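# Open the steel cabinet's bottom drawer fully

## Task

Slide the lowest drawer of the steel cabinet that stands on the desk out to its full extent. It counts only if the drawer stays open on its own at the end, with no gripper holding it there. Every tool and loose item must stay off the floor, and the robot must not topple or be left leaning.

## Robot and tools

ROBOT. A Rainbow Robotics RB-Y1. It has a wheeled base with two drive wheels and two rear casters, and it cannot move sideways. The base is 0.66 m long and 0.58 m wide, and its front edge sits 0.10 m ahead of the drive axle. On top is a folding torso (squat, shift, pitch, yaw), then a head with a camera, and two 7-joint arms, each ending in a parallel gripper. Each arm carries at most about 3 kg. A bent leg can reach past the front of the base.

FRAMES. Base frame: the origin is on the floor between the drive wheels, x points ahead, y to the robot's left, z up. The chest, left_hand and right_hand are all reported in this frame. A hand point lies between the finger pads, with the fingers along its -z axis and closing along its x axis. The reported hand position gets less reliable the further the arm reaches. Odometry is the base frame at the start of the scene and counts wheel turns only, so any slip shows up as travel. Heading is positive to the left, from -3.142 to 3.142.

execute_actions. Arguments: "actions" is a list holding one action or none. An empty list only reports state and images. "cameras" lists any of head_camera, left_wrist_camera, right_wrist_camera or all; leaving it out or passing null gives all, and [] gives none. An action may contain these keys:
- "base": exactly one of {"translate_m": d}, which drives straight by d metres relative to where the base is now (forward positive, -3 to 3), or {"rotate_rad": d}, which turns in place by d radians relative to the current heading (left/counter-clockwise positive, -3.2 to 3.2). A move that would need more than 8.667 s is refused.
- "joints": absolute targets, one entry per named joint. There is no per-arm list; each joint has its own key. Angles are in rad and grippers in metres of pad opening. Ranges: torso_squat_rad 0 to 1.2 (larger is lower); torso_shift_rad -0.3 to 0.6 (hips forward); torso_pitch_rad -0.2 to 1.4 (lean forward); torso_yaw_rad -1.5 to 1.5 (left positive). Shoulder pitch is -2.356 to 2.356 (negative raises the arm forward). left_shoulder_roll_rad is 0 to 3.141 and right_shoulder_roll_rad is -3.141 to 0, each lifting its arm outward. Shoulder yaw is -2.094 to 2.094. Elbow is -2.617 to 0.01 (negative bends). Forearm roll is -3.141 to 3.141. Wrist pitch is -1.57 to 1.919 (negative tips the hand forward). Hand roll is -2.705 to 2.705. Grippers are 0 to 0.1. head_pan_rad is -0.523 to 0.523 and head_tilt_rad is -0.35 to 1.57 (positive looks down). On both arms, positive yaw and roll values turn the same way, toward the left or counter-clockwise. The torso joints must also satisfy squat+shift<=1.52, squat-shift+pitch<=1.57, shift+0.5pitch-0.4squat<=0.7 and shift+0.3pitch-0.5squat<=0.39; if they don't, the torso stops partway and reports off_target.
- "speeds": caps on translate_m (0.05-0.4 m/s) and rotate_rad (0.1-1.509 rad/s).
- "min_time_s": 0.1 to 8, the shortest duration for the arm and head motions in that action.
All motions in an action begin together. Any unknown key or value out of range makes the whole call refused, and nothing moves. A joint you omit may still be pushing toward its previous target.

wait {"seconds": 0-10}: commands nothing new and then reports state and images. zoom_image {"camera", "region": [x0,y0,x1,y1]}: gives pixel coordinates of a crop, at most 504x504, of that camera's latest image, with (0,0) at the top left. read_manual: returns licence text only. finished_scene {"scene": n}: ends the current scene for good and reports whether the task succeeded, so call it only once the drawer stays open unaided.

RESULT LINES. base_status and joint_status describe how each commanded motion ended:
- done: reached the target. For the base this only means the wheels turned the full amount.
- off_target: stopped short and may still be pushing.
- contact_stop: hit something firm. This applies to the arms and torso only, and it stops the whole group (torso, left arm or right arm) and clears that group's targets.
- time_out: took too long.
- stopped_with_arm: the torso halted because an arm hit something.
- limit_stop_at_own_body: a self-collision guard stopped the motion before any contact. Move the arm and torso apart.
- limit_stop_at_motor_heat: a hot motor braked the robot.
A "joint command not followed" line, usually with a "cause:" line, means arm targets were withheld because of an arm collision risk. Those joints show not_followed and may be retried later, while a gripper target is still carried out. on_its_own lists what this call did not command, where "held at" is the held target rather than the actual position. A TORQUE FAULT freezes the robot for 10 s. MOTOR HOT warns at 65 °C, and at 80 °C an OVER-TEMPERATURE FAULT brakes that arm. After a stop, send targets again.

CAUTIONS. The base does not stop when it hits furniture and may keep spinning its wheels or pushing. A leg pressed against furniture can shove the robot backward while reporting done, and odometry will not show it. After any arm or torso stop, first back away the arm, then the torso, each in its own action. If both hands hold one object and the torso reports contact_stop as soon as it starts with nothing in the way, set every arm joint to its reported position and then resend the torso command. To grip something, command an opening at least 0.005 m narrower than the object; off_target is then expected. Never let the arms or grippers strike or squeeze each other. Don't place heavy loads far ahead of the wheels, because the robot can tip. Pull gently so the cabinet and the items on the desk don't slide or fall. Objects may occasionally be nudged by outside forces. The robot holds its last command while you deliberate.

Each tool is called as a command line: name --argument value for each argument, lists and objects as JSON in quotes; but a table of rows of numbers goes row by row, as --pt "numbers of a row", without its own name.

## Session

execute_actions --actions '[]'

Scene clock: 0.00 s.
base_odometry: x=+0.000 y=+0.000 heading=+0.000 (m, m, rad; odometry frame)
base_status: not commanded
joint_positions: torso_squat_rad=+0.350 torso_shift_rad=+0.000 torso_pitch_rad=+0.000 torso_yaw_rad=+0.000 left_shoulder_pitch_rad=+0.013 left_shoulder_roll_rad=+0.007 left_shoulder_yaw_rad=+0.037 left_elbow_rad=-0.161 left_forearm_roll_rad=+0.035 left_wrist_pitch_rad=-0.019 left_hand_roll_rad=+0.034 left_gripper_m=+0.099 right_shoulder_pitch_rad=+0.010 right_shoulder_roll_rad=-0.024 right_shoulder_yaw_rad=-0.039 right_elbow_rad=-0.288 right_forearm_roll_rad=+0.037 right_wrist_pitch_rad=-0.035 right_hand_roll_rad=-0.012 right_gripper_m=+0.099 head_pan_rad=+0.001 head_tilt_rad=+0.400
joint_status: not commanded
chest: x=-0.2283 y=-0.0004 z=+1.2474 quat_wxyz=(+1.000, +0.000, +0.000, +0.000) (m; base frame)
left_hand: x=-0.1553 y=+0.2289 z=+0.5660 quat_wxyz=(+0.995, +0.003, -0.084, +0.054) (m; base frame)
right_hand: x=-0.0886 y=-0.2441 z=+0.5774 quat_wxyz=(+0.988, -0.017, -0.156, -0.006) (m; base frame)
pictures: head_camera, left_wrist_camera, right_wrist_camera
Images, in order (width x height): head_camera 896x504, left_wrist_camera 644x364, right_wrist_camera 644x364.

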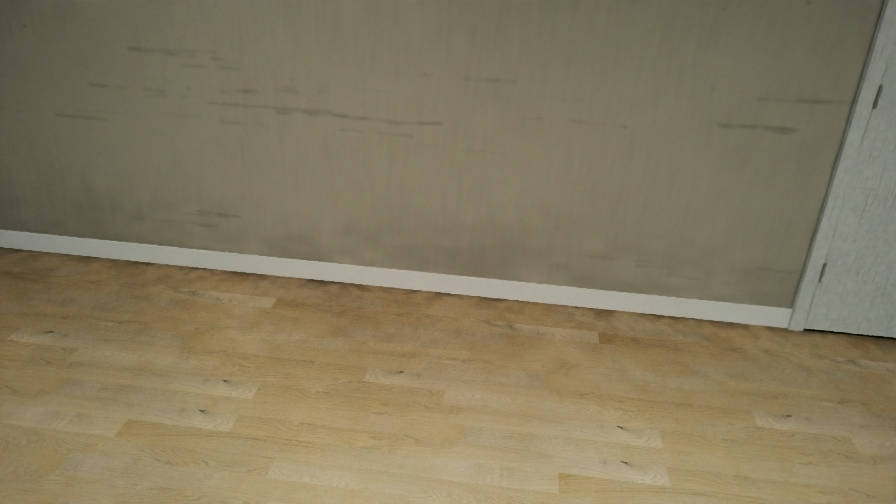

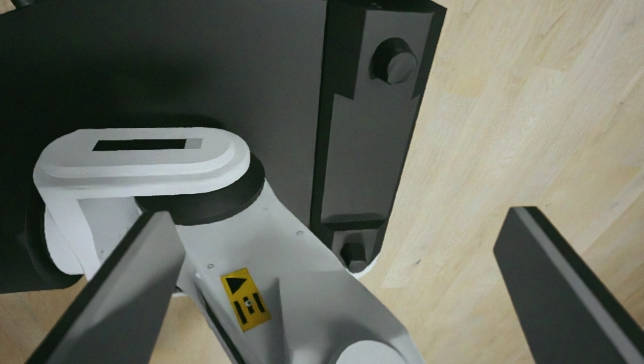

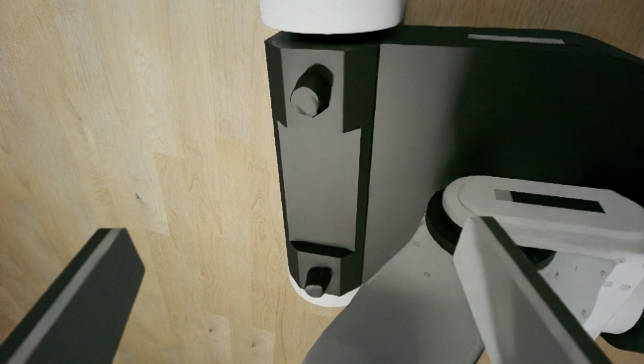

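execute_actions --actions '[{"joints":{"head_pan_rad":0.52,"torso_yaw_rad":1.0}}]' --cameras '["head_camera"]'

execute_actions --actions '[{"joints":{"head_pan_rad":-0.52,"torso_yaw_rad":-1.0}}]' --cameras '["head_camera"]'

Scene clock: 2.60 s.
base_odometry: x=+0.000 y=+0.000 heading=+0.000 (m, m, rad; odometry frame)
base_status: not commanded
joint_positions: torso_squat_rad=+0.350 torso_shift_rad=+0.000 torso_pitch_rad=+0.000 torso_yaw_rad=+1.000 left_shoulder_pitch_rad=+0.013 left_shoulder_roll_rad=+0.007 left_shoulder_yaw_rad=+0.037 left_elbow_rad=-0.160 left_forearm_roll_rad=+0.035 left_wrist_pitch_rad=-0.019 left_hand_roll_rad=+0.034 left_gripper_m=+0.099 right_shoulder_pitch_rad=+0.010 right_shoulder_roll_rad=-0.024 right_shoulder_yaw_rad=-0.039 right_elbow_rad=-0.288 right_forearm_roll_rad=+0.037 right_wrist_pitch_rad=-0.035 right_hand_roll_rad=-0.012 right_gripper_m=+0.099 head_pan_rad=+0.520 head_tilt_rad=+0.400
joint_status: all done
chest: x=-0.2283 y=-0.0004 z=+1.2474 quat_wxyz=(+0.878, +0.000, +0.000, +0.479) (m; base frame)
left_hand: x=-0.3817 y=+0.1847 z=+0.5660 quat_wxyz=(+0.847, +0.043, -0.072, +0.525) (m; base frame)
right_hand: x=+0.0524 y=-0.0145 z=+0.5775 quat_wxyz=(+0.870, +0.060, -0.145, +0.468) (m; base frame)
pictures: head_camera
Images, in order (width x height): head_camera 896x504.

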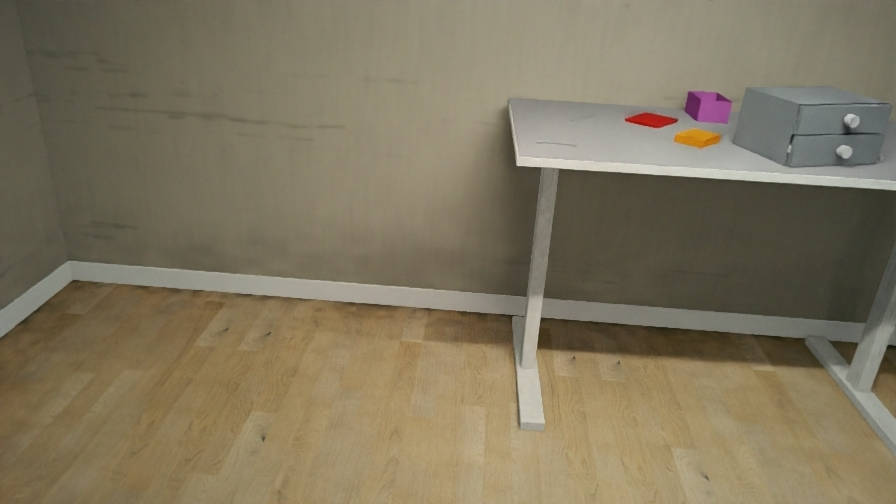

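Scene clock: 6.20 s.
base_odometry: x=+0.000 y=+0.000 heading=+0.000 (m, m, rad; odometry frame)
base_status: not commanded
joint_positions: torso_squat_rad=+0.350 torso_shift_rad=+0.000 torso_pitch_rad=+0.000 torso_yaw_rad=-0.775 left_shoulder_pitch_rad=+0.013 left_shoulder_roll_rad=+0.007 left_shoulder_yaw_rad=+0.037 left_elbow_rad=-0.161 left_forearm_roll_rad=+0.035 left_wrist_pitch_rad=-0.019 left_hand_roll_rad=+0.034 left_gripper_m=+0.099 right_shoulder_pitch_rad=+0.011 right_shoulder_roll_rad=-0.024 right_shoulder_yaw_rad=-0.039 right_elbow_rad=-0.288 right_forearm_roll_rad=+0.037 right_wrist_pitch_rad=-0.035 right_hand_roll_rad=-0.012 right_gripper_m=+0.099 head_pan_rad=-0.520 head_tilt_rad=+0.400
joint_status: torso_yaw_rad limit_stop_at_own_body (moved -1.776 of -2.000); the others done
on_its_own: torso_yaw_rad is held at -0.775, not at your -1.000, since a limit_stop_at_own_body
chest: x=-0.2283 y=-0.0004 z=+1.2474 quat_wxyz=(+0.926, +0.000, +0.000, -0.378) (m; base frame)
left_hand: x=-0.0155 y=+0.1122 z=+0.5661 quat_wxyz=(+0.942, -0.029, -0.079, -0.326) (m; base frame)
right_hand: x=-0.2994 y=-0.2719 z=+0.5773 quat_wxyz=(+0.912, -0.074, -0.138, -0.379) (m; base frame)
pictures: head_camera
Images, in order (width x height): head_camera 896x504.

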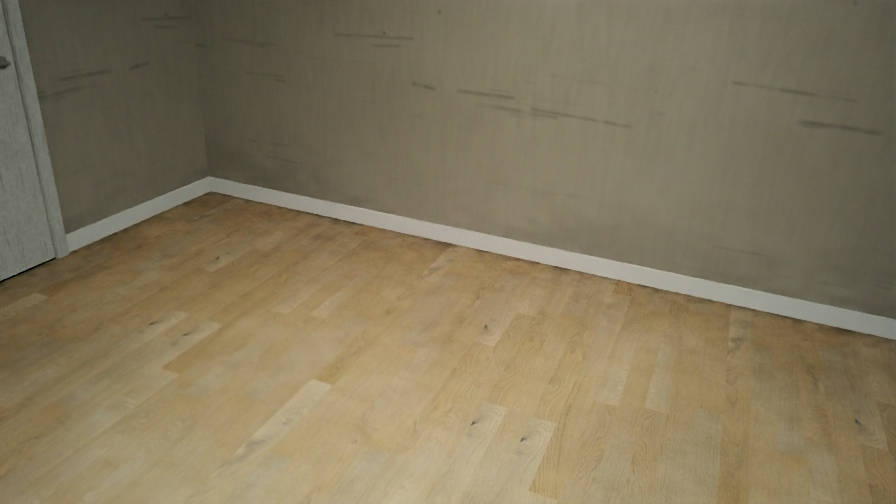

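execute_actions --actions '[{"base":{"rotate_rad":0.35},"joints":{"head_pan_rad":0.5,"torso_yaw_rad":0,"torso_squat_rad":0.1}}]' --cameras '["head_camera"]'

execute_actions --actions '[{"base":{"translate_m":1.3}}]' --cameras '["head_camera"]'

execute_actions --actions '[{"base":{"rotate_rad":1.2},"joints":{"head_pan_rad":0}}]' --cameras '["head_camera"]'

Scene clock: 10.80 s.
base_odometry: x=+0.000 y=+0.000 heading=+0.350 (m, m, rad; odometry frame)
base_status: done
joint_positions: torso_squat_rad=+0.100 torso_shift_rad=+0.000 torso_pitch_rad=+0.000 torso_yaw_rad=+0.000 left_shoulder_pitch_rad=+0.014 left_shoulder_roll_rad=+0.008 left_shoulder_yaw_rad=+0.037 left_elbow_rad=-0.160 left_forearm_roll_rad=+0.035 left_wrist_pitch_rad=-0.019 left_hand_roll_rad=+0.034 left_gripper_m=+0.099 right_shoulder_pitch_rad=+0.010 right_shoulder_roll_rad=-0.024 right_shoulder_yaw_rad=-0.039 right_elbow_rad=-0.288 right_forearm_roll_rad=+0.037 right_wrist_pitch_rad=-0.035 right_hand_roll_rad=-0.012 right_gripper_m=+0.099 head_pan_rad=+0.500 head_tilt_rad=+0.400
joint_status: all done
chest: x=-0.2282 y=-0.0005 z=+1.2864 quat_wxyz=(+1.000, +0.000, +0.000, +0.000) (m; base frame)
left_hand: x=-0.1555 y=+0.2289 z=+0.6051 quat_wxyz=(+0.995, +0.003, -0.084, +0.055) (m; base frame)
right_hand: x=-0.0884 y=-0.2442 z=+0.6165 quat_wxyz=(+0.988, -0.017, -0.156, -0.006) (m; base frame)
pictures: head_camera
Images, in order (width x height): head_camera 896x504.

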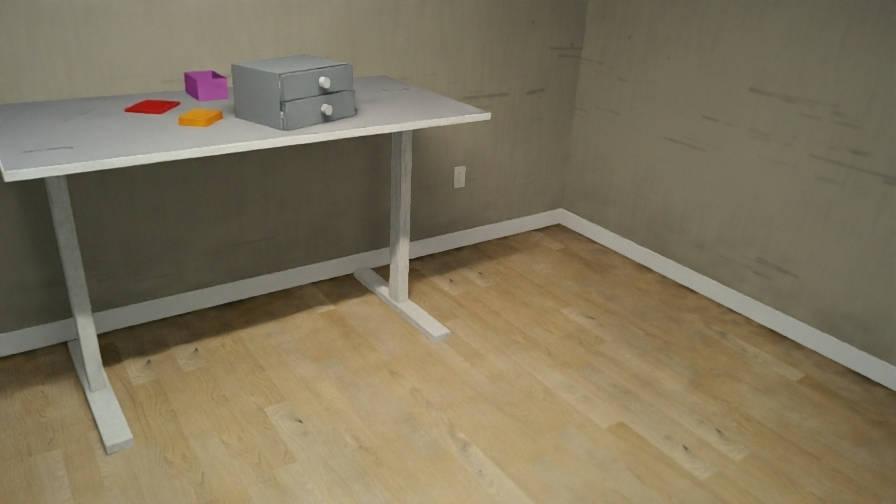

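Scene clock: 15.50 s.
base_odometry: x=+1.221 y=+0.446 heading=+0.350 (m, m, rad; odometry frame)
base_status: done
joint_positions: torso_squat_rad=+0.100 torso_shift_rad=+0.000 torso_pitch_rad=+0.000 torso_yaw_rad=+0.000 left_shoulder_pitch_rad=+0.013 left_shoulder_roll_rad=+0.008 left_shoulder_yaw_rad=+0.037 left_elbow_rad=-0.160 left_forearm_roll_rad=+0.035 left_wrist_pitch_rad=-0.019 left_hand_roll_rad=+0.034 left_gripper_m=+0.099 right_shoulder_pitch_rad=+0.010 right_shoulder_roll_rad=-0.024 right_shoulder_yaw_rad=-0.039 right_elbow_rad=-0.288 right_forearm_roll_rad=+0.037 right_wrist_pitch_rad=-0.035 right_hand_roll_rad=-0.012 right_gripper_m=+0.099 head_pan_rad=+0.500 head_tilt_rad=+0.400
joint_status: not commanded
chest: x=-0.2282 y=-0.0005 z=+1.2864 quat_wxyz=(+1.000, +0.000, +0.000, +0.000) (m; base frame)
left_hand: x=-0.1552 y=+0.2289 z=+0.6051 quat_wxyz=(+0.995, +0.003, -0.084, +0.054) (m; base frame)
right_hand: x=-0.0885 y=-0.2442 z=+0.6165 quat_wxyz=(+0.988, -0.017, -0.156, -0.006) (m; base frame)
pictures: head_camera
Images, in order (width x height): head_camera 896x504.

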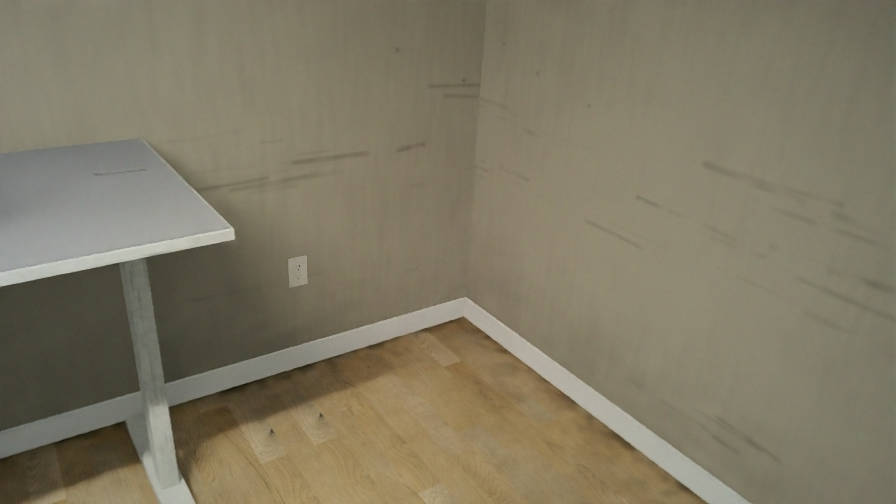

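Scene clock: 19.17 s.
base_odometry: x=+1.221 y=+0.446 heading=+1.550 (m, m, rad; odometry frame)
base_status: done
joint_positions: torso_squat_rad=+0.100 torso_shift_rad=+0.000 torso_pitch_rad=+0.000 torso_yaw_rad=+0.000 left_shoulder_pitch_rad=+0.013 left_shoulder_roll_rad=+0.008 left_shoulder_yaw_rad=+0.037 left_elbow_rad=-0.160 left_forearm_roll_rad=+0.035 left_wrist_pitch_rad=-0.019 left_hand_roll_rad=+0.034 left_gripper_m=+0.099 right_shoulder_pitch_rad=+0.010 right_shoulder_roll_rad=-0.024 right_shoulder_yaw_rad=-0.039 right_elbow_rad=-0.288 right_forearm_roll_rad=+0.037 right_wrist_pitch_rad=-0.035 right_hand_roll_rad=-0.012 right_gripper_m=+0.099 head_pan_rad=+0.000 head_tilt_rad=+0.400
joint_status: all done
chest: x=-0.2283 y=-0.0005 z=+1.2864 quat_wxyz=(+1.000, +0.000, +0.000, +0.000) (m; base frame)
left_hand: x=-0.1553 y=+0.2289 z=+0.6051 quat_wxyz=(+0.995, +0.003, -0.084, +0.054) (m; base frame)
right_hand: x=-0.0886 y=-0.2442 z=+0.6165 quat_wxyz=(+0.988, -0.017, -0.156, -0.006) (m; base frame)
pictures: head_camera
Images, in order (width x height): head_camera 896x504.

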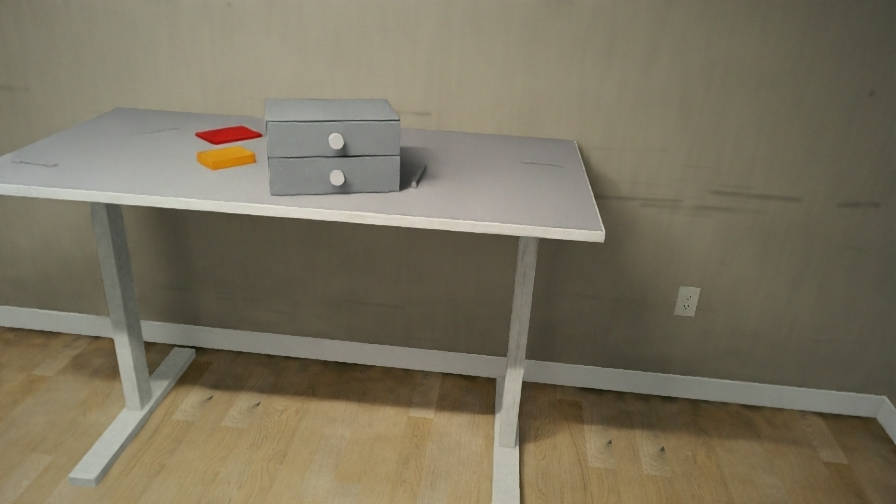

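execute_actions --actions '[{"base":{"rotate_rad":0.06},"joints":{"left_shoulder_pitch_rad":-0.3,"left_shoulder_roll_rad":0.03,"left_shoulder_yaw_rad":0.08,"left_elbow_rad":-1.46,"left_forearm_roll_rad":0,"left_wrist_pitch_rad":0.45,"left_hand_roll_rad":-1.57,"head_tilt_rad":0.5}}]' --cameras '[]'

execute_actions --actions '[{"base":{"translate_m":0.8}}]'

Scene clock: 21.93 s.
base_odometry: x=+1.221 y=+0.445 heading=+1.609 (m, m, rad; odometry frame)
base_status: done
joint_positions: torso_squat_rad=+0.100 torso_shift_rad=+0.000 torso_pitch_rad=+0.000 torso_yaw_rad=+0.000 left_shoulder_pitch_rad=-0.300 left_shoulder_roll_rad=+0.030 left_shoulder_yaw_rad=+0.080 left_elbow_rad=-1.460 left_forearm_roll_rad=+0.000 left_wrist_pitch_rad=+0.450 left_hand_roll_rad=-1.570 left_gripper_m=+0.099 right_shoulder_pitch_rad=+0.010 right_shoulder_roll_rad=-0.024 right_shoulder_yaw_rad=-0.039 right_elbow_rad=-0.288 right_forearm_roll_rad=+0.037 right_wrist_pitch_rad=-0.035 right_hand_roll_rad=-0.012 right_gripper_m=+0.099 head_pan_rad=+0.000 head_tilt_rad=+0.500
joint_status: all done
chest: x=-0.2283 y=-0.0005 z=+1.2864 quat_wxyz=(+1.000, +0.000, +0.000, +0.000) (m; base frame)
left_hand: x=+0.3584 y=+0.2163 z=+1.0615 quat_wxyz=(+0.555, +0.429, -0.424, -0.573) (m; base frame)
right_hand: x=-0.0886 y=-0.2441 z=+0.6165 quat_wxyz=(+0.988, -0.016, -0.156, -0.006) (m; base frame)
pictures: none
No camera images: the call's "cameras" was empty. Leave "cameras" out to get every camera's image.

Scene clock: 25.50 s.
base_odometry: x=+1.190 y=+1.245 heading=+1.610 (m, m, rad; odometry frame)
base_status: done
joint_positions: torso_squat_rad=+0.100 torso_shift_rad=+0.000 torso_pitch_rad=+0.000 torso_yaw_rad=+0.000 left_shoulder_pitch_rad=-0.300 left_shoulder_roll_rad=+0.030 left_shoulder_yaw_rad=+0.080 left_elbow_rad=-1.460 left_forearm_roll_rad=+0.000 left_wrist_pitch_rad=+0.450 left_hand_roll_rad=-1.570 left_gripper_m=+0.099 right_shoulder_pitch_rad=+0.010 right_shoulder_roll_rad=-0.024 right_shoulder_yaw_rad=-0.039 right_elbow_rad=-0.288 right_forearm_roll_rad=+0.037 right_wrist_pitch_rad=-0.035 right_hand_roll_rad=-0.012 right_gripper_m=+0.099 head_pan_rad=+0.000 head_tilt_rad=+0.500
joint_status: not commanded
chest: x=-0.2283 y=-0.0005 z=+1.2864 quat_wxyz=(+1.000, +0.000, +0.000, +0.000) (m; base frame)
left_hand: x=+0.3583 y=+0.2163 z=+1.0615 quat_wxyz=(+0.555, +0.429, -0.424, -0.573) (m; base frame)
right_hand: x=-0.0885 y=-0.2441 z=+0.6165 quat_wxyz=(+0.988, -0.016, -0.156, -0.006) (m; base frame)
pictures: head_camera, left_wrist_camera, right_wrist_camera
Images, in order (width x height): head_camera 896x504, left_wrist_camera 644x364, right_wrist_camera 644x364.

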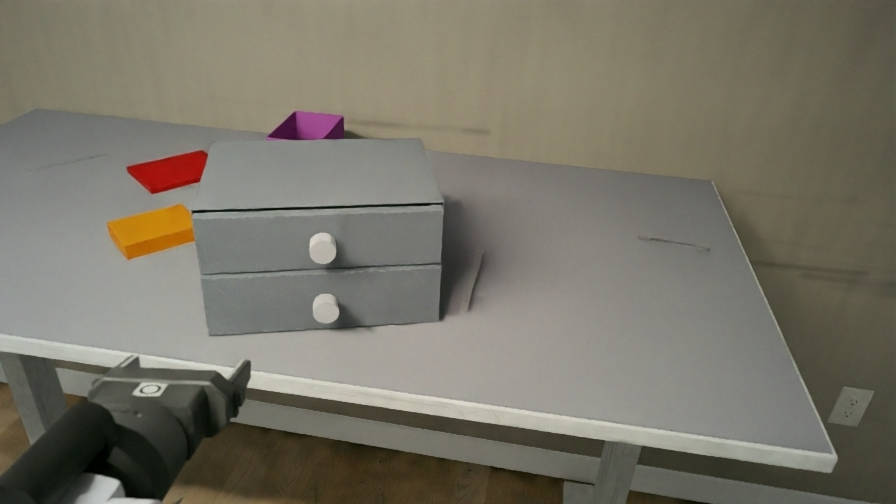

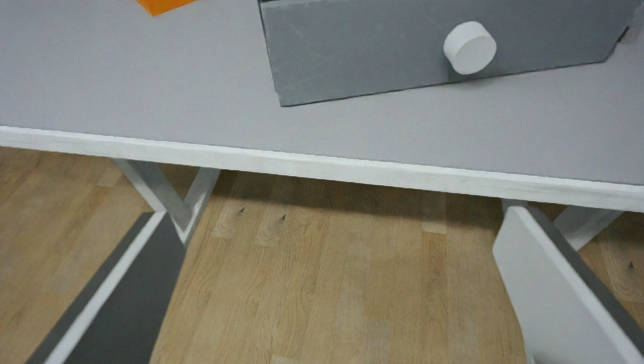

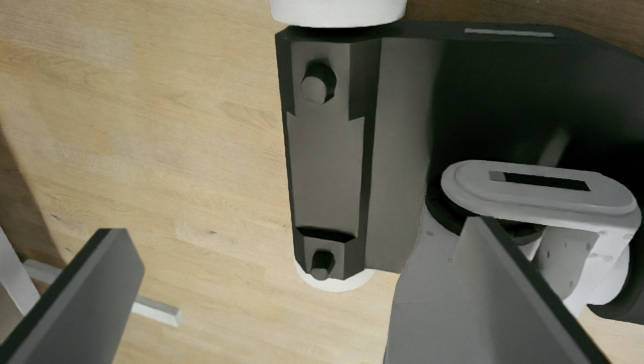

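execute_actions --actions '[{"base":{"rotate_rad":0.6}}]' --cameras '[]'

execute_actions --actions '[{"base":{"translate_m":-0.29}}]' --cameras '[]'

execute_actions --actions '[{"base":{"rotate_rad":-0.5}}]' --cameras '[]'

execute_actions --actions '[{"base":{"translate_m":0.33}}]' --cameras '["head_camera","left_wrist_camera"]'

Scene clock: 28.57 s.
base_odometry: x=+1.190 y=+1.245 heading=+2.209 (m, m, rad; odometry frame)
base_status: done
joint_positions: torso_squat_rad=+0.100 torso_shift_rad=+0.000 torso_pitch_rad=+0.000 torso_yaw_rad=+0.000 left_shoulder_pitch_rad=-0.300 left_shoulder_roll_rad=+0.030 left_shoulder_yaw_rad=+0.080 left_elbow_rad=-1.460 left_forearm_roll_rad=+0.000 left_wrist_pitch_rad=+0.450 left_hand_roll_rad=-1.570 left_gripper_m=+0.099 right_shoulder_pitch_rad=+0.010 right_shoulder_roll_rad=-0.024 right_shoulder_yaw_rad=-0.039 right_elbow_rad=-0.288 right_forearm_roll_rad=+0.037 right_wrist_pitch_rad=-0.035 right_hand_roll_rad=-0.012 right_gripper_m=+0.099 head_pan_rad=+0.000 head_tilt_rad=+0.500
joint_status: not commanded
chest: x=-0.2283 y=-0.0005 z=+1.2864 quat_wxyz=(+1.000, +0.000, +0.000, +0.000) (m; base frame)
left_hand: x=+0.3583 y=+0.2163 z=+1.0615 quat_wxyz=(+0.555, +0.429, -0.424, -0.573) (m; base frame)
right_hand: x=-0.0885 y=-0.2441 z=+0.6165 quat_wxyz=(+0.988, -0.016, -0.156, -0.006) (m; base frame)
pictures: none
No camera images: the call's "cameras" was empty. Leave "cameras" out to get every camera's image.

Scene clock: 31.03 s.
base_odometry: x=+1.363 y=+1.012 heading=+2.211 (m, m, rad; odometry frame)
base_status: done
joint_positions: torso_squat_rad=+0.100 torso_shift_rad=+0.000 torso_pitch_rad=+0.000 torso_yaw_rad=+0.000 left_shoulder_pitch_rad=-0.300 left_shoulder_roll_rad=+0.030 left_shoulder_yaw_rad=+0.080 left_elbow_rad=-1.460 left_forearm_roll_rad=+0.000 left_wrist_pitch_rad=+0.450 left_hand_roll_rad=-1.570 left_gripper_m=+0.099 right_shoulder_pitch_rad=+0.011 right_shoulder_roll_rad=-0.024 right_shoulder_yaw_rad=-0.039 right_elbow_rad=-0.288 right_forearm_roll_rad=+0.037 right_wrist_pitch_rad=-0.035 right_hand_roll_rad=-0.012 right_gripper_m=+0.099 head_pan_rad=+0.000 head_tilt_rad=+0.500
joint_status: not commanded
chest: x=-0.2284 y=-0.0005 z=+1.2864 quat_wxyz=(+1.000, +0.000, +0.000, +0.000) (m; base frame)
left_hand: x=+0.3583 y=+0.2163 z=+1.0615 quat_wxyz=(+0.555, +0.429, -0.424, -0.573) (m; base frame)
right_hand: x=-0.0887 y=-0.2441 z=+0.6165 quat_wxyz=(+0.988, -0.016, -0.156, -0.006) (m; base frame)
pictures: none
No camera images: the call's "cameras" was empty. Leave "cameras" out to get every camera's image.

Scene clock: 33.50 s.
base_odometry: x=+1.363 y=+1.012 heading=+1.711 (m, m, rad; odometry frame)
base_status: done
joint_positions: torso_squat_rad=+0.100 torso_shift_rad=+0.000 torso_pitch_rad=+0.000 torso_yaw_rad=+0.000 left_shoulder_pitch_rad=-0.300 left_shoulder_roll_rad=+0.030 left_shoulder_yaw_rad=+0.080 left_elbow_rad=-1.460 left_forearm_roll_rad=+0.000 left_wrist_pitch_rad=+0.450 left_hand_roll_rad=-1.570 left_gripper_m=+0.099 right_shoulder_pitch_rad=+0.010 right_shoulder_roll_rad=-0.024 right_shoulder_yaw_rad=-0.039 right_elbow_rad=-0.288 right_forearm_roll_rad=+0.037 right_wrist_pitch_rad=-0.035 right_hand_roll_rad=-0.012 right_gripper_m=+0.099 head_pan_rad=+0.000 head_tilt_rad=+0.500
joint_status: not commanded
chest: x=-0.2284 y=-0.0004 z=+1.2864 quat_wxyz=(+1.000, +0.000, +0.000, +0.000) (m; base frame)
left_hand: x=+0.3583 y=+0.2164 z=+1.0615 quat_wxyz=(+0.555, +0.429, -0.424, -0.573) (m; base frame)
right_hand: x=-0.0887 y=-0.2441 z=+0.6165 quat_wxyz=(+0.988, -0.017, -0.156, -0.006) (m; base frame)
pictures: none
No camera images: the call's "cameras" was empty. Leave "cameras" out to get every camera's image.

Scene clock: 35.67 s.
base_odometry: x=+1.317 y=+1.338 heading=+1.711 (m, m, rad; odometry frame)
base_status: done
joint_positions: torso_squat_rad=+0.100 torso_shift_rad=+0.000 torso_pitch_rad=+0.000 torso_yaw_rad=+0.000 left_shoulder_pitch_rad=-0.300 left_shoulder_roll_rad=+0.030 left_shoulder_yaw_rad=+0.080 left_elbow_rad=-1.460 left_forearm_roll_rad=+0.000 left_wrist_pitch_rad=+0.450 left_hand_roll_rad=-1.570 left_gripper_m=+0.099 right_shoulder_pitch_rad=+0.010 right_shoulder_roll_rad=-0.024 right_shoulder_yaw_rad=-0.039 right_elbow_rad=-0.288 right_forearm_roll_rad=+0.037 right_wrist_pitch_rad=-0.035 right_hand_roll_rad=-0.012 right_gripper_m=+0.099 head_pan_rad=+0.000 head_tilt_rad=+0.500
joint_status: not commanded
chest: x=-0.2282 y=-0.0004 z=+1.2864 quat_wxyz=(+1.000, +0.000, +0.000, +0.000) (m; base frame)
left_hand: x=+0.3584 y=+0.2164 z=+1.0614 quat_wxyz=(+0.555, +0.429, -0.424, -0.573) (m; base frame)
right_hand: x=-0.0885 y=-0.2441 z=+0.6165 quat_wxyz=(+0.988, -0.017, -0.156, -0.006) (m; base frame)
pictures: head_camera, left_wrist_camera
Images, in order (width x height): head_camera 896x504, left_wrist_camera 644x364.

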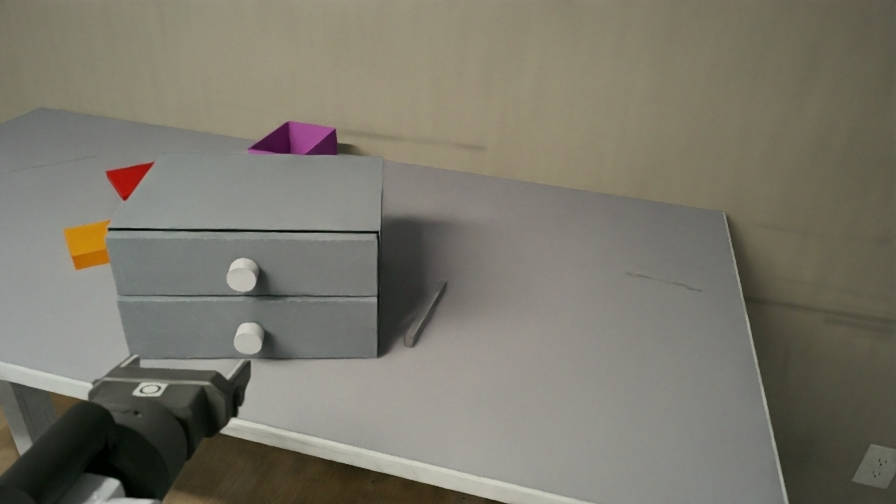

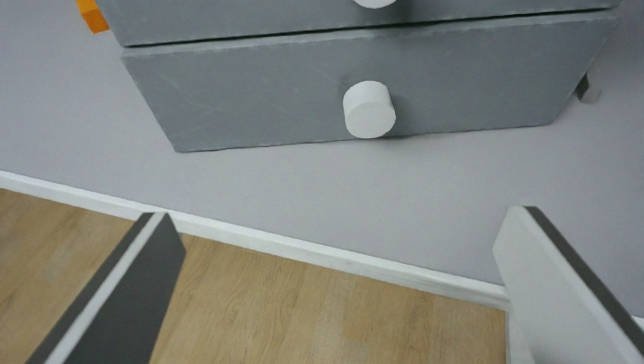

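execute_actions --actions '[{"base":{"translate_m":0.09},"joints":{"left_shoulder_yaw_rad":0.04,"head_tilt_rad":0.7,"head_pan_rad":0.2}}]' --cameras '["head_camera","left_wrist_camera"]'

Scene clock: 37.03 s.
base_odometry: x=+1.305 y=+1.428 heading=+1.710 (m, m, rad; odometry frame)
base_status: done
joint_positions: torso_squat_rad=+0.100 torso_shift_rad=+0.000 torso_pitch_rad=+0.000 torso_yaw_rad=+0.000 left_shoulder_pitch_rad=-0.300 left_shoulder_roll_rad=+0.030 left_shoulder_yaw_rad=+0.040 left_elbow_rad=-1.460 left_forearm_roll_rad=+0.000 left_wrist_pitch_rad=+0.450 left_hand_roll_rad=-1.570 left_gripper_m=+0.099 right_shoulder_pitch_rad=+0.010 right_shoulder_roll_rad=-0.024 right_shoulder_yaw_rad=-0.039 right_elbow_rad=-0.288 right_forearm_roll_rad=+0.037 right_wrist_pitch_rad=-0.035 right_hand_roll_rad=-0.012 right_gripper_m=+0.099 head_pan_rad=+0.200 head_tilt_rad=+0.700
joint_status: all done
chest: x=-0.2282 y=-0.0005 z=+1.2864 quat_wxyz=(+1.000, +0.000, +0.000, +0.000) (m; base frame)
left_hand: x=+0.3577 y=+0.1975 z=+1.0609 quat_wxyz=(+0.542, +0.424, -0.429, -0.586) (m; base frame)
right_hand: x=-0.0885 y=-0.2441 z=+0.6165 quat_wxyz=(+0.988, -0.017, -0.156, -0.006) (m; base frame)
pictures: head_camera, left_wrist_camera
Images, in order (width x height): head_camera 896x504, left_wrist_camera 644x364.

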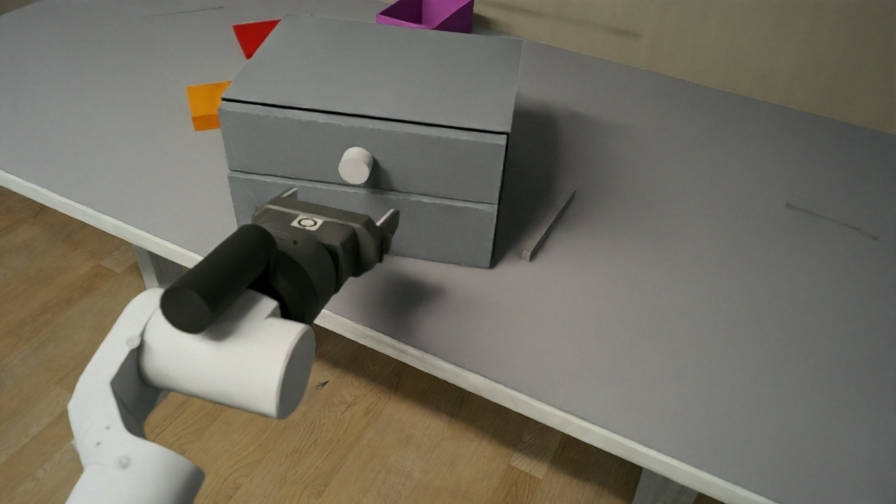

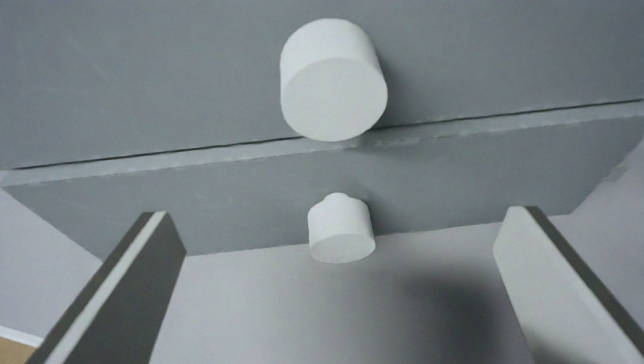

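execute_actions --actions '[{"joints":{"left_wrist_pitch_rad":0.57,"torso_squat_rad":0.37,"left_gripper_m":0.07}}]' --cameras '["left_wrist_camera"]'

execute_actions --actions '[{"base":{"translate_m":0.045}}]' --cameras '["head_camera","left_wrist_camera"]'

Scene clock: 38.93 s.
base_odometry: x=+1.305 y=+1.428 heading=+1.710 (m, m, rad; odometry frame)
base_status: not commanded
joint_positions: torso_squat_rad=+0.370 torso_shift_rad=+0.000 torso_pitch_rad=-0.001 torso_yaw_rad=+0.000 left_shoulder_pitch_rad=-0.300 left_shoulder_roll_rad=+0.030 left_shoulder_yaw_rad=+0.040 left_elbow_rad=-1.460 left_forearm_roll_rad=+0.000 left_wrist_pitch_rad=+0.570 left_hand_roll_rad=-1.570 left_gripper_m=+0.070 right_shoulder_pitch_rad=+0.010 right_shoulder_roll_rad=-0.024 right_shoulder_yaw_rad=-0.039 right_elbow_rad=-0.288 right_forearm_roll_rad=+0.037 right_wrist_pitch_rad=-0.035 right_hand_roll_rad=-0.012 right_gripper_m=+0.099 head_pan_rad=+0.200 head_tilt_rad=+0.700
joint_status: all done
chest: x=-0.2284 y=-0.0004 z=+1.2425 quat_wxyz=(+1.000, +0.000, +0.000, +0.000) (m; base frame)
left_hand: x=+0.3485 y=+0.1988 z=+0.9911 quat_wxyz=(+0.566, +0.390, -0.393, -0.610) (m; base frame)
right_hand: x=-0.0884 y=-0.2441 z=+0.5726 quat_wxyz=(+0.988, -0.017, -0.156, -0.006) (m; base frame)
pictures: left_wrist_camera
Images, in order (width x height): left_wrist_camera 644x364.

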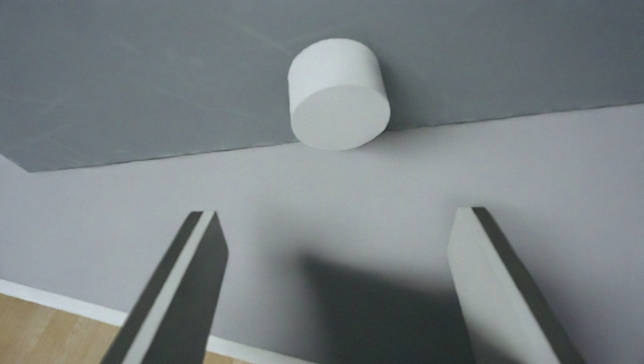

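Scene clock: 40.33 s.
base_odometry: x=+1.298 y=+1.472 heading=+1.710 (m, m, rad; odometry frame)
base_status: done
joint_positions: torso_squat_rad=+0.370 torso_shift_rad=+0.000 torso_pitch_rad=+0.000 torso_yaw_rad=+0.000 left_shoulder_pitch_rad=-0.300 left_shoulder_roll_rad=+0.030 left_shoulder_yaw_rad=+0.040 left_elbow_rad=-1.460 left_forearm_roll_rad=+0.000 left_wrist_pitch_rad=+0.570 left_hand_roll_rad=-1.570 left_gripper_m=+0.070 right_shoulder_pitch_rad=+0.010 right_shoulder_roll_rad=-0.024 right_shoulder_yaw_rad=-0.039 right_elbow_rad=-0.288 right_forearm_roll_rad=+0.037 right_wrist_pitch_rad=-0.035 right_hand_roll_rad=-0.012 right_gripper_m=+0.099 head_pan_rad=+0.200 head_tilt_rad=+0.700
joint_status: not commanded
chest: x=-0.2283 y=-0.0004 z=+1.2426 quat_wxyz=(+1.000, +0.000, +0.000, +0.000) (m; base frame)
left_hand: x=+0.3486 y=+0.1988 z=+0.9910 quat_wxyz=(+0.566, +0.390, -0.393, -0.610) (m; base frame)
right_hand: x=-0.0885 y=-0.2441 z=+0.5726 quat_wxyz=(+0.988, -0.017, -0.156, -0.006) (m; base frame)
pictures: head_camera, left_wrist_camera
Images, in order (width x height): head_camera 896x504, left_wrist_camera 644x364.

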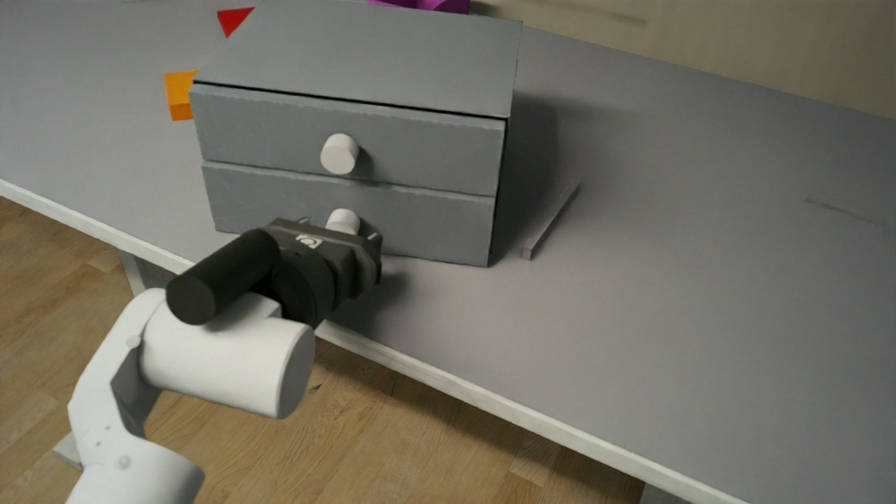

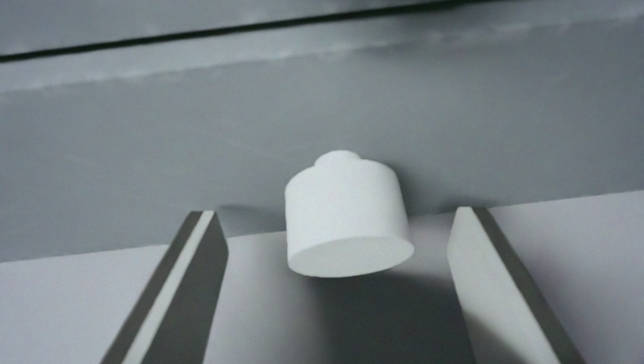

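execute_actions --actions '[{"base":{"translate_m":0.02},"joints":{"torso_squat_rad":0.39}}]' --cameras '["left_wrist_camera"]'

execute_actions --actions '[{"joints":{"left_gripper_m":0.022}}]' --cameras '["left_wrist_camera"]'

execute_actions --actions '[{"base":{"translate_m":-0.12},"speeds":{"translate_m":0.08}}]' --cameras '["head_camera","left_wrist_camera"]'

Scene clock: 41.20 s.
base_odometry: x=+1.296 y=+1.492 heading=+1.710 (m, m, rad; odometry frame)
base_status: done
joint_positions: torso_squat_rad=+0.390 torso_shift_rad=-0.002 torso_pitch_rad=-0.002 torso_yaw_rad=+0.000 left_shoulder_pitch_rad=-0.297 left_shoulder_roll_rad=+0.029 left_shoulder_yaw_rad=+0.040 left_elbow_rad=-1.461 left_forearm_roll_rad=+0.000 left_wrist_pitch_rad=+0.571 left_hand_roll_rad=-1.570 left_gripper_m=+0.069 right_shoulder_pitch_rad=+0.010 right_shoulder_roll_rad=-0.024 right_shoulder_yaw_rad=-0.039 right_elbow_rad=-0.288 right_forearm_roll_rad=+0.037 right_wrist_pitch_rad=-0.035 right_hand_roll_rad=-0.012 right_gripper_m=+0.099 head_pan_rad=+0.200 head_tilt_rad=+0.700
joint_status: all done
chest: x=-0.2297 y=-0.0005 z=+1.2373 quat_wxyz=(+1.000, +0.000, -0.001, +0.000) (m; base frame)
left_hand: x=+0.3464 y=+0.1994 z=+0.9849 quat_wxyz=(+0.567, +0.390, -0.392, -0.610) (m; base frame)
right_hand: x=-0.0885 y=-0.2440 z=+0.5676 quat_wxyz=(+0.987, -0.016, -0.157, -0.006) (m; base frame)
pictures: left_wrist_camera
Images, in order (width x height): left_wrist_camera 644x364.

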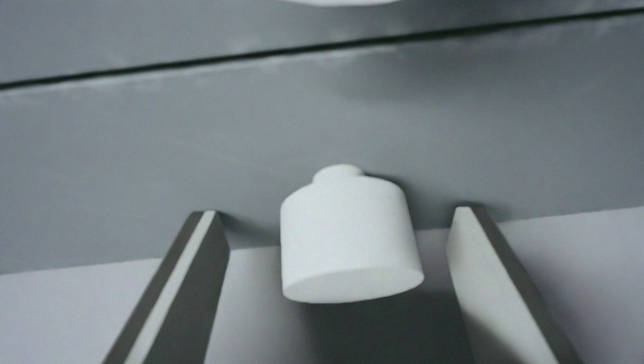

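Scene clock: 42.20 s.
base_odometry: x=+1.296 y=+1.492 heading=+1.710 (m, m, rad; odometry frame)
base_status: not commanded
joint_positions: torso_squat_rad=+0.390 torso_shift_rad=-0.001 torso_pitch_rad=-0.001 torso_yaw_rad=+0.000 left_shoulder_pitch_rad=-0.298 left_shoulder_roll_rad=+0.028 left_shoulder_yaw_rad=+0.038 left_elbow_rad=-1.459 left_forearm_roll_rad=+0.000 left_wrist_pitch_rad=+0.571 left_hand_roll_rad=-1.570 left_gripper_m=+0.030 right_shoulder_pitch_rad=+0.010 right_shoulder_roll_rad=-0.024 right_shoulder_yaw_rad=-0.039 right_elbow_rad=-0.288 right_forearm_roll_rad=+0.037 right_wrist_pitch_rad=-0.035 right_hand_roll_rad=-0.012 right_gripper_m=+0.099 head_pan_rad=+0.200 head_tilt_rad=+0.700
joint_status: left_gripper_m off_target (ended at +0.030, target +0.022)
chest: x=-0.2291 y=-0.0006 z=+1.2373 quat_wxyz=(+1.000, +0.000, -0.001, +0.000) (m; base frame)
left_hand: x=+0.3470 y=+0.1974 z=+0.9843 quat_wxyz=(+0.567, +0.389, -0.393, -0.611) (m; base frame)
right_hand: x=-0.0885 y=-0.2441 z=+0.5675 quat_wxyz=(+0.988, -0.016, -0.156, -0.006) (m; base frame)
pictures: left_wrist_camera
Images, in order (width x height): left_wrist_camera 644x364.

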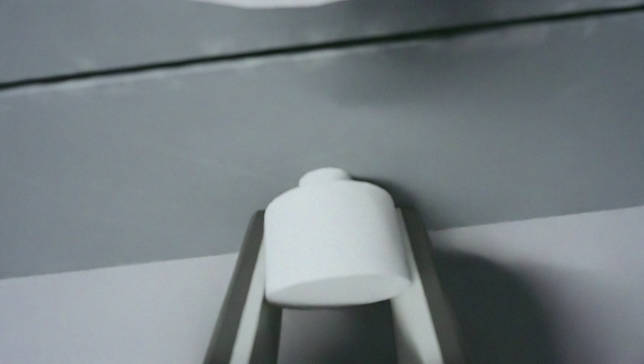

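Scene clock: 44.23 s.
base_odometry: x=+1.312 y=+1.373 heading=+1.711 (m, m, rad; odometry frame)
base_status: done
joint_positions: torso_squat_rad=+0.390 torso_shift_rad=+0.000 torso_pitch_rad=+0.000 torso_yaw_rad=-0.001 left_shoulder_pitch_rad=-0.300 left_shoulder_roll_rad=+0.025 left_shoulder_yaw_rad=+0.035 left_elbow_rad=-1.459 left_forearm_roll_rad=+0.001 left_wrist_pitch_rad=+0.571 left_hand_roll_rad=-1.570 left_gripper_m=+0.030 right_shoulder_pitch_rad=+0.010 right_shoulder_roll_rad=-0.024 right_shoulder_yaw_rad=-0.039 right_elbow_rad=-0.288 right_forearm_roll_rad=+0.037 right_wrist_pitch_rad=-0.035 right_hand_roll_rad=-0.012 right_gripper_m=+0.099 head_pan_rad=+0.200 head_tilt_rad=+0.700
joint_status: not commanded
chest: x=-0.2282 y=-0.0008 z=+1.2374 quat_wxyz=(+1.000, +0.000, +0.000, +0.000) (m; base frame)
left_hand: x=+0.3483 y=+0.1936 z=+0.9847 quat_wxyz=(+0.565, +0.387, -0.395, -0.612) (m; base frame)
right_hand: x=-0.0889 y=-0.2443 z=+0.5673 quat_wxyz=(+0.988, -0.016, -0.156, -0.007) (m; base frame)
pictures: head_camera, left_wrist_camera
Images, in order (width x height): head_camera 896x504, left_wrist_camera 644x364.

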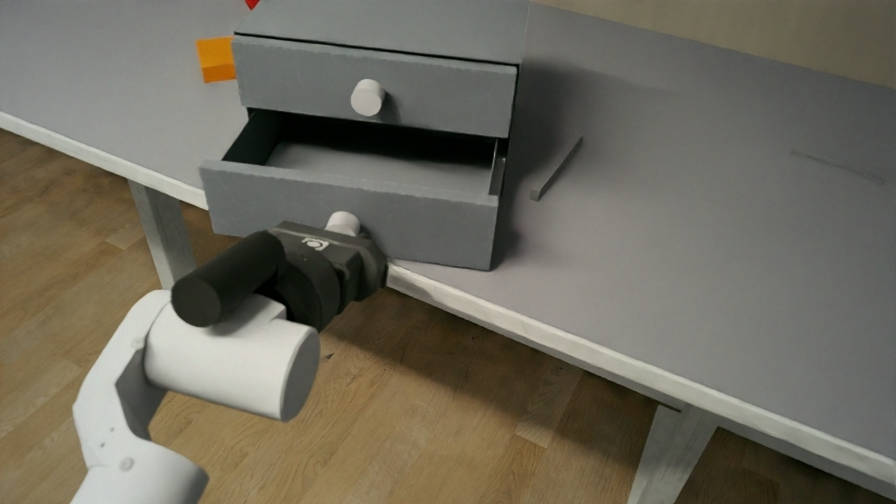

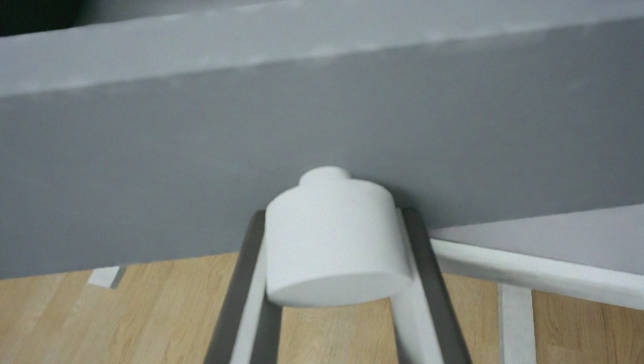

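execute_actions --actions '[{"base":{"translate_m":-0.04},"speeds":{"translate_m":0.05},"joints":{"left_shoulder_yaw_rad":0.025,"head_tilt_rad":0.6}}]' --cameras '["head_camera"]'

execute_actions --actions '[{"base":{"translate_m":-0.025},"speeds":{"translate_m":0.05}}]' --cameras '["head_camera","left_wrist_camera"]'

Scene clock: 45.67 s.
base_odometry: x=+1.318 y=+1.333 heading=+1.711 (m, m, rad; odometry frame)
base_status: done
joint_positions: torso_squat_rad=+0.390 torso_shift_rad=+0.000 torso_pitch_rad=+0.000 torso_yaw_rad=+0.000 left_shoulder_pitch_rad=-0.300 left_shoulder_roll_rad=+0.027 left_shoulder_yaw_rad=+0.022 left_elbow_rad=-1.459 left_forearm_roll_rad=+0.001 left_wrist_pitch_rad=+0.571 left_hand_roll_rad=-1.570 left_gripper_m=+0.030 right_shoulder_pitch_rad=+0.010 right_shoulder_roll_rad=-0.024 right_shoulder_yaw_rad=-0.039 right_elbow_rad=-0.288 right_forearm_roll_rad=+0.037 right_wrist_pitch_rad=-0.035 right_hand_roll_rad=-0.012 right_gripper_m=+0.099 head_pan_rad=+0.200 head_tilt_rad=+0.600
joint_status: all done
chest: x=-0.2281 y=-0.0006 z=+1.2374 quat_wxyz=(+1.000, +0.000, +0.000, +0.000) (m; base frame)
left_hand: x=+0.3479 y=+0.1891 z=+0.9844 quat_wxyz=(+0.561, +0.387, -0.395, -0.616) (m; base frame)
right_hand: x=-0.0888 y=-0.2442 z=+0.5673 quat_wxyz=(+0.988, -0.016, -0.156, -0.007) (m; base frame)
pictures: head_camera
Images, in order (width x height): head_camera 896x504.

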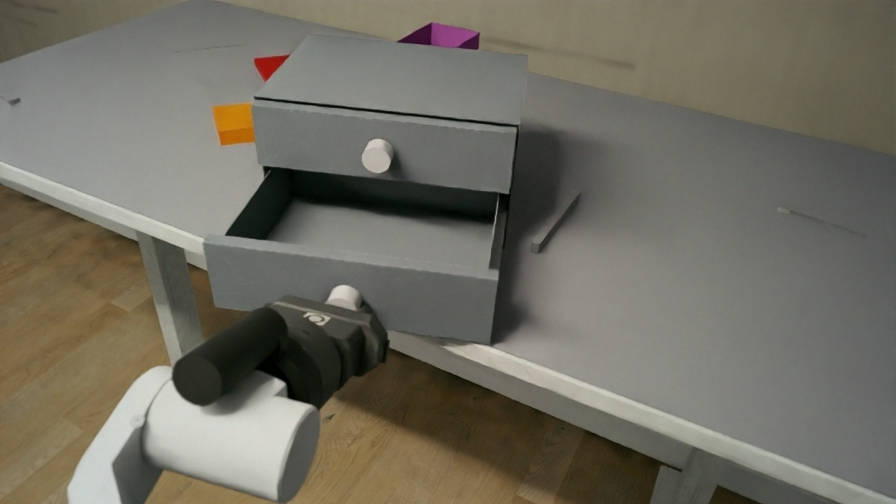

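Scene clock: 46.83 s.
base_odometry: x=+1.321 y=+1.309 heading=+1.711 (m, m, rad; odometry frame)
base_status: done
joint_positions: torso_squat_rad=+0.390 torso_shift_rad=+0.000 torso_pitch_rad=+0.000 torso_yaw_rad=+0.000 left_shoulder_pitch_rad=-0.300 left_shoulder_roll_rad=+0.027 left_shoulder_yaw_rad=+0.022 left_elbow_rad=-1.459 left_forearm_roll_rad=+0.001 left_wrist_pitch_rad=+0.571 left_hand_roll_rad=-1.570 left_gripper_m=+0.030 right_shoulder_pitch_rad=+0.010 right_shoulder_roll_rad=-0.024 right_shoulder_yaw_rad=-0.039 right_elbow_rad=-0.288 right_forearm_roll_rad=+0.037 right_wrist_pitch_rad=-0.035 right_hand_roll_rad=-0.012 right_gripper_m=+0.099 head_pan_rad=+0.200 head_tilt_rad=+0.600
joint_status: not commanded
chest: x=-0.2281 y=-0.0006 z=+1.2374 quat_wxyz=(+1.000, +0.000, +0.000, +0.000) (m; base frame)
left_hand: x=+0.3479 y=+0.1884 z=+0.9845 quat_wxyz=(+0.561, +0.386, -0.395, -0.617) (m; base frame)
right_hand: x=-0.0888 y=-0.2442 z=+0.5673 quat_wxyz=(+0.988, -0.016, -0.156, -0.007) (m; base frame)
pictures: head_camera, left_wrist_camera
Images, in order (width x height): head_camera 896x504, left_wrist_camera 644x364.

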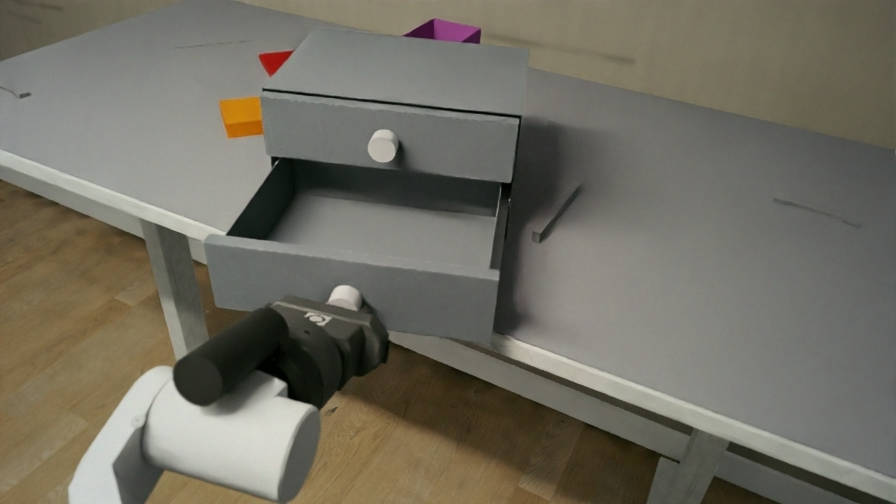

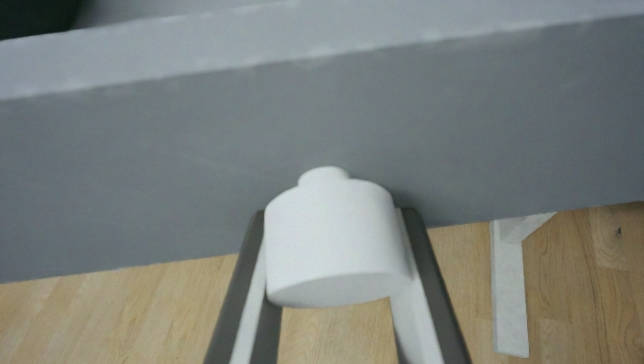

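execute_actions --actions '[{"base":{"translate_m":-0.015},"speeds":{"translate_m":0.05}}]' --cameras '["head_camera","left_wrist_camera"]'

Scene clock: 47.87 s.
base_odometry: x=+1.323 y=+1.294 heading=+1.710 (m, m, rad; odometry frame)
base_status: done
joint_positions: torso_squat_rad=+0.390 torso_shift_rad=+0.000 torso_pitch_rad=+0.000 torso_yaw_rad=-0.001 left_shoulder_pitch_rad=-0.300 left_shoulder_roll_rad=+0.027 left_shoulder_yaw_rad=+0.022 left_elbow_rad=-1.459 left_forearm_roll_rad=+0.001 left_wrist_pitch_rad=+0.571 left_hand_roll_rad=-1.570 left_gripper_m=+0.030 right_shoulder_pitch_rad=+0.010 right_shoulder_roll_rad=-0.024 right_shoulder_yaw_rad=-0.039 right_elbow_rad=-0.288 right_forearm_roll_rad=+0.037 right_wrist_pitch_rad=-0.035 right_hand_roll_rad=-0.012 right_gripper_m=+0.099 head_pan_rad=+0.200 head_tilt_rad=+0.600
joint_status: not commanded
chest: x=-0.2281 y=-0.0007 z=+1.2374 quat_wxyz=(+1.000, +0.000, +0.000, +0.000) (m; base frame)
left_hand: x=+0.3479 y=+0.1881 z=+0.9844 quat_wxyz=(+0.561, +0.386, -0.395, -0.617) (m; base frame)
right_hand: x=-0.0888 y=-0.2442 z=+0.5673 quat_wxyz=(+0.988, -0.016, -0.156, -0.007) (m; base frame)
pictures: head_camera, left_wrist_camera
Images, in order (width x height): head_camera 896x504, left_wrist_camera 644x364.

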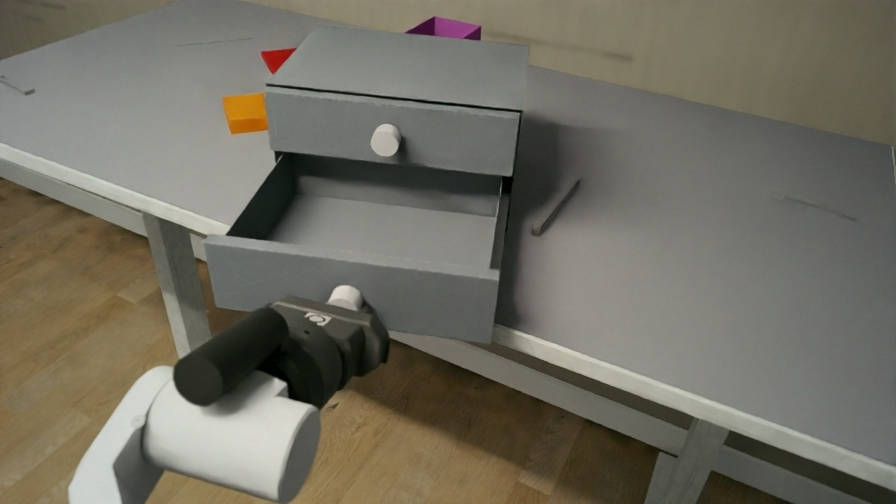

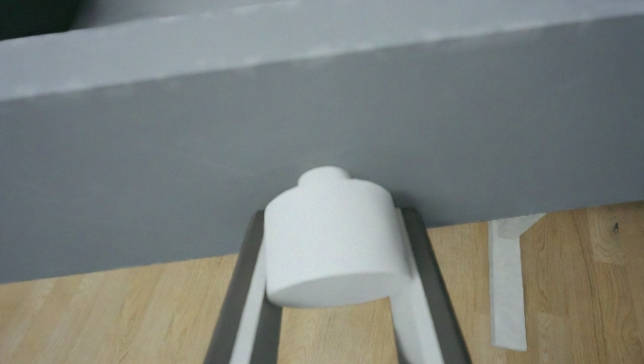

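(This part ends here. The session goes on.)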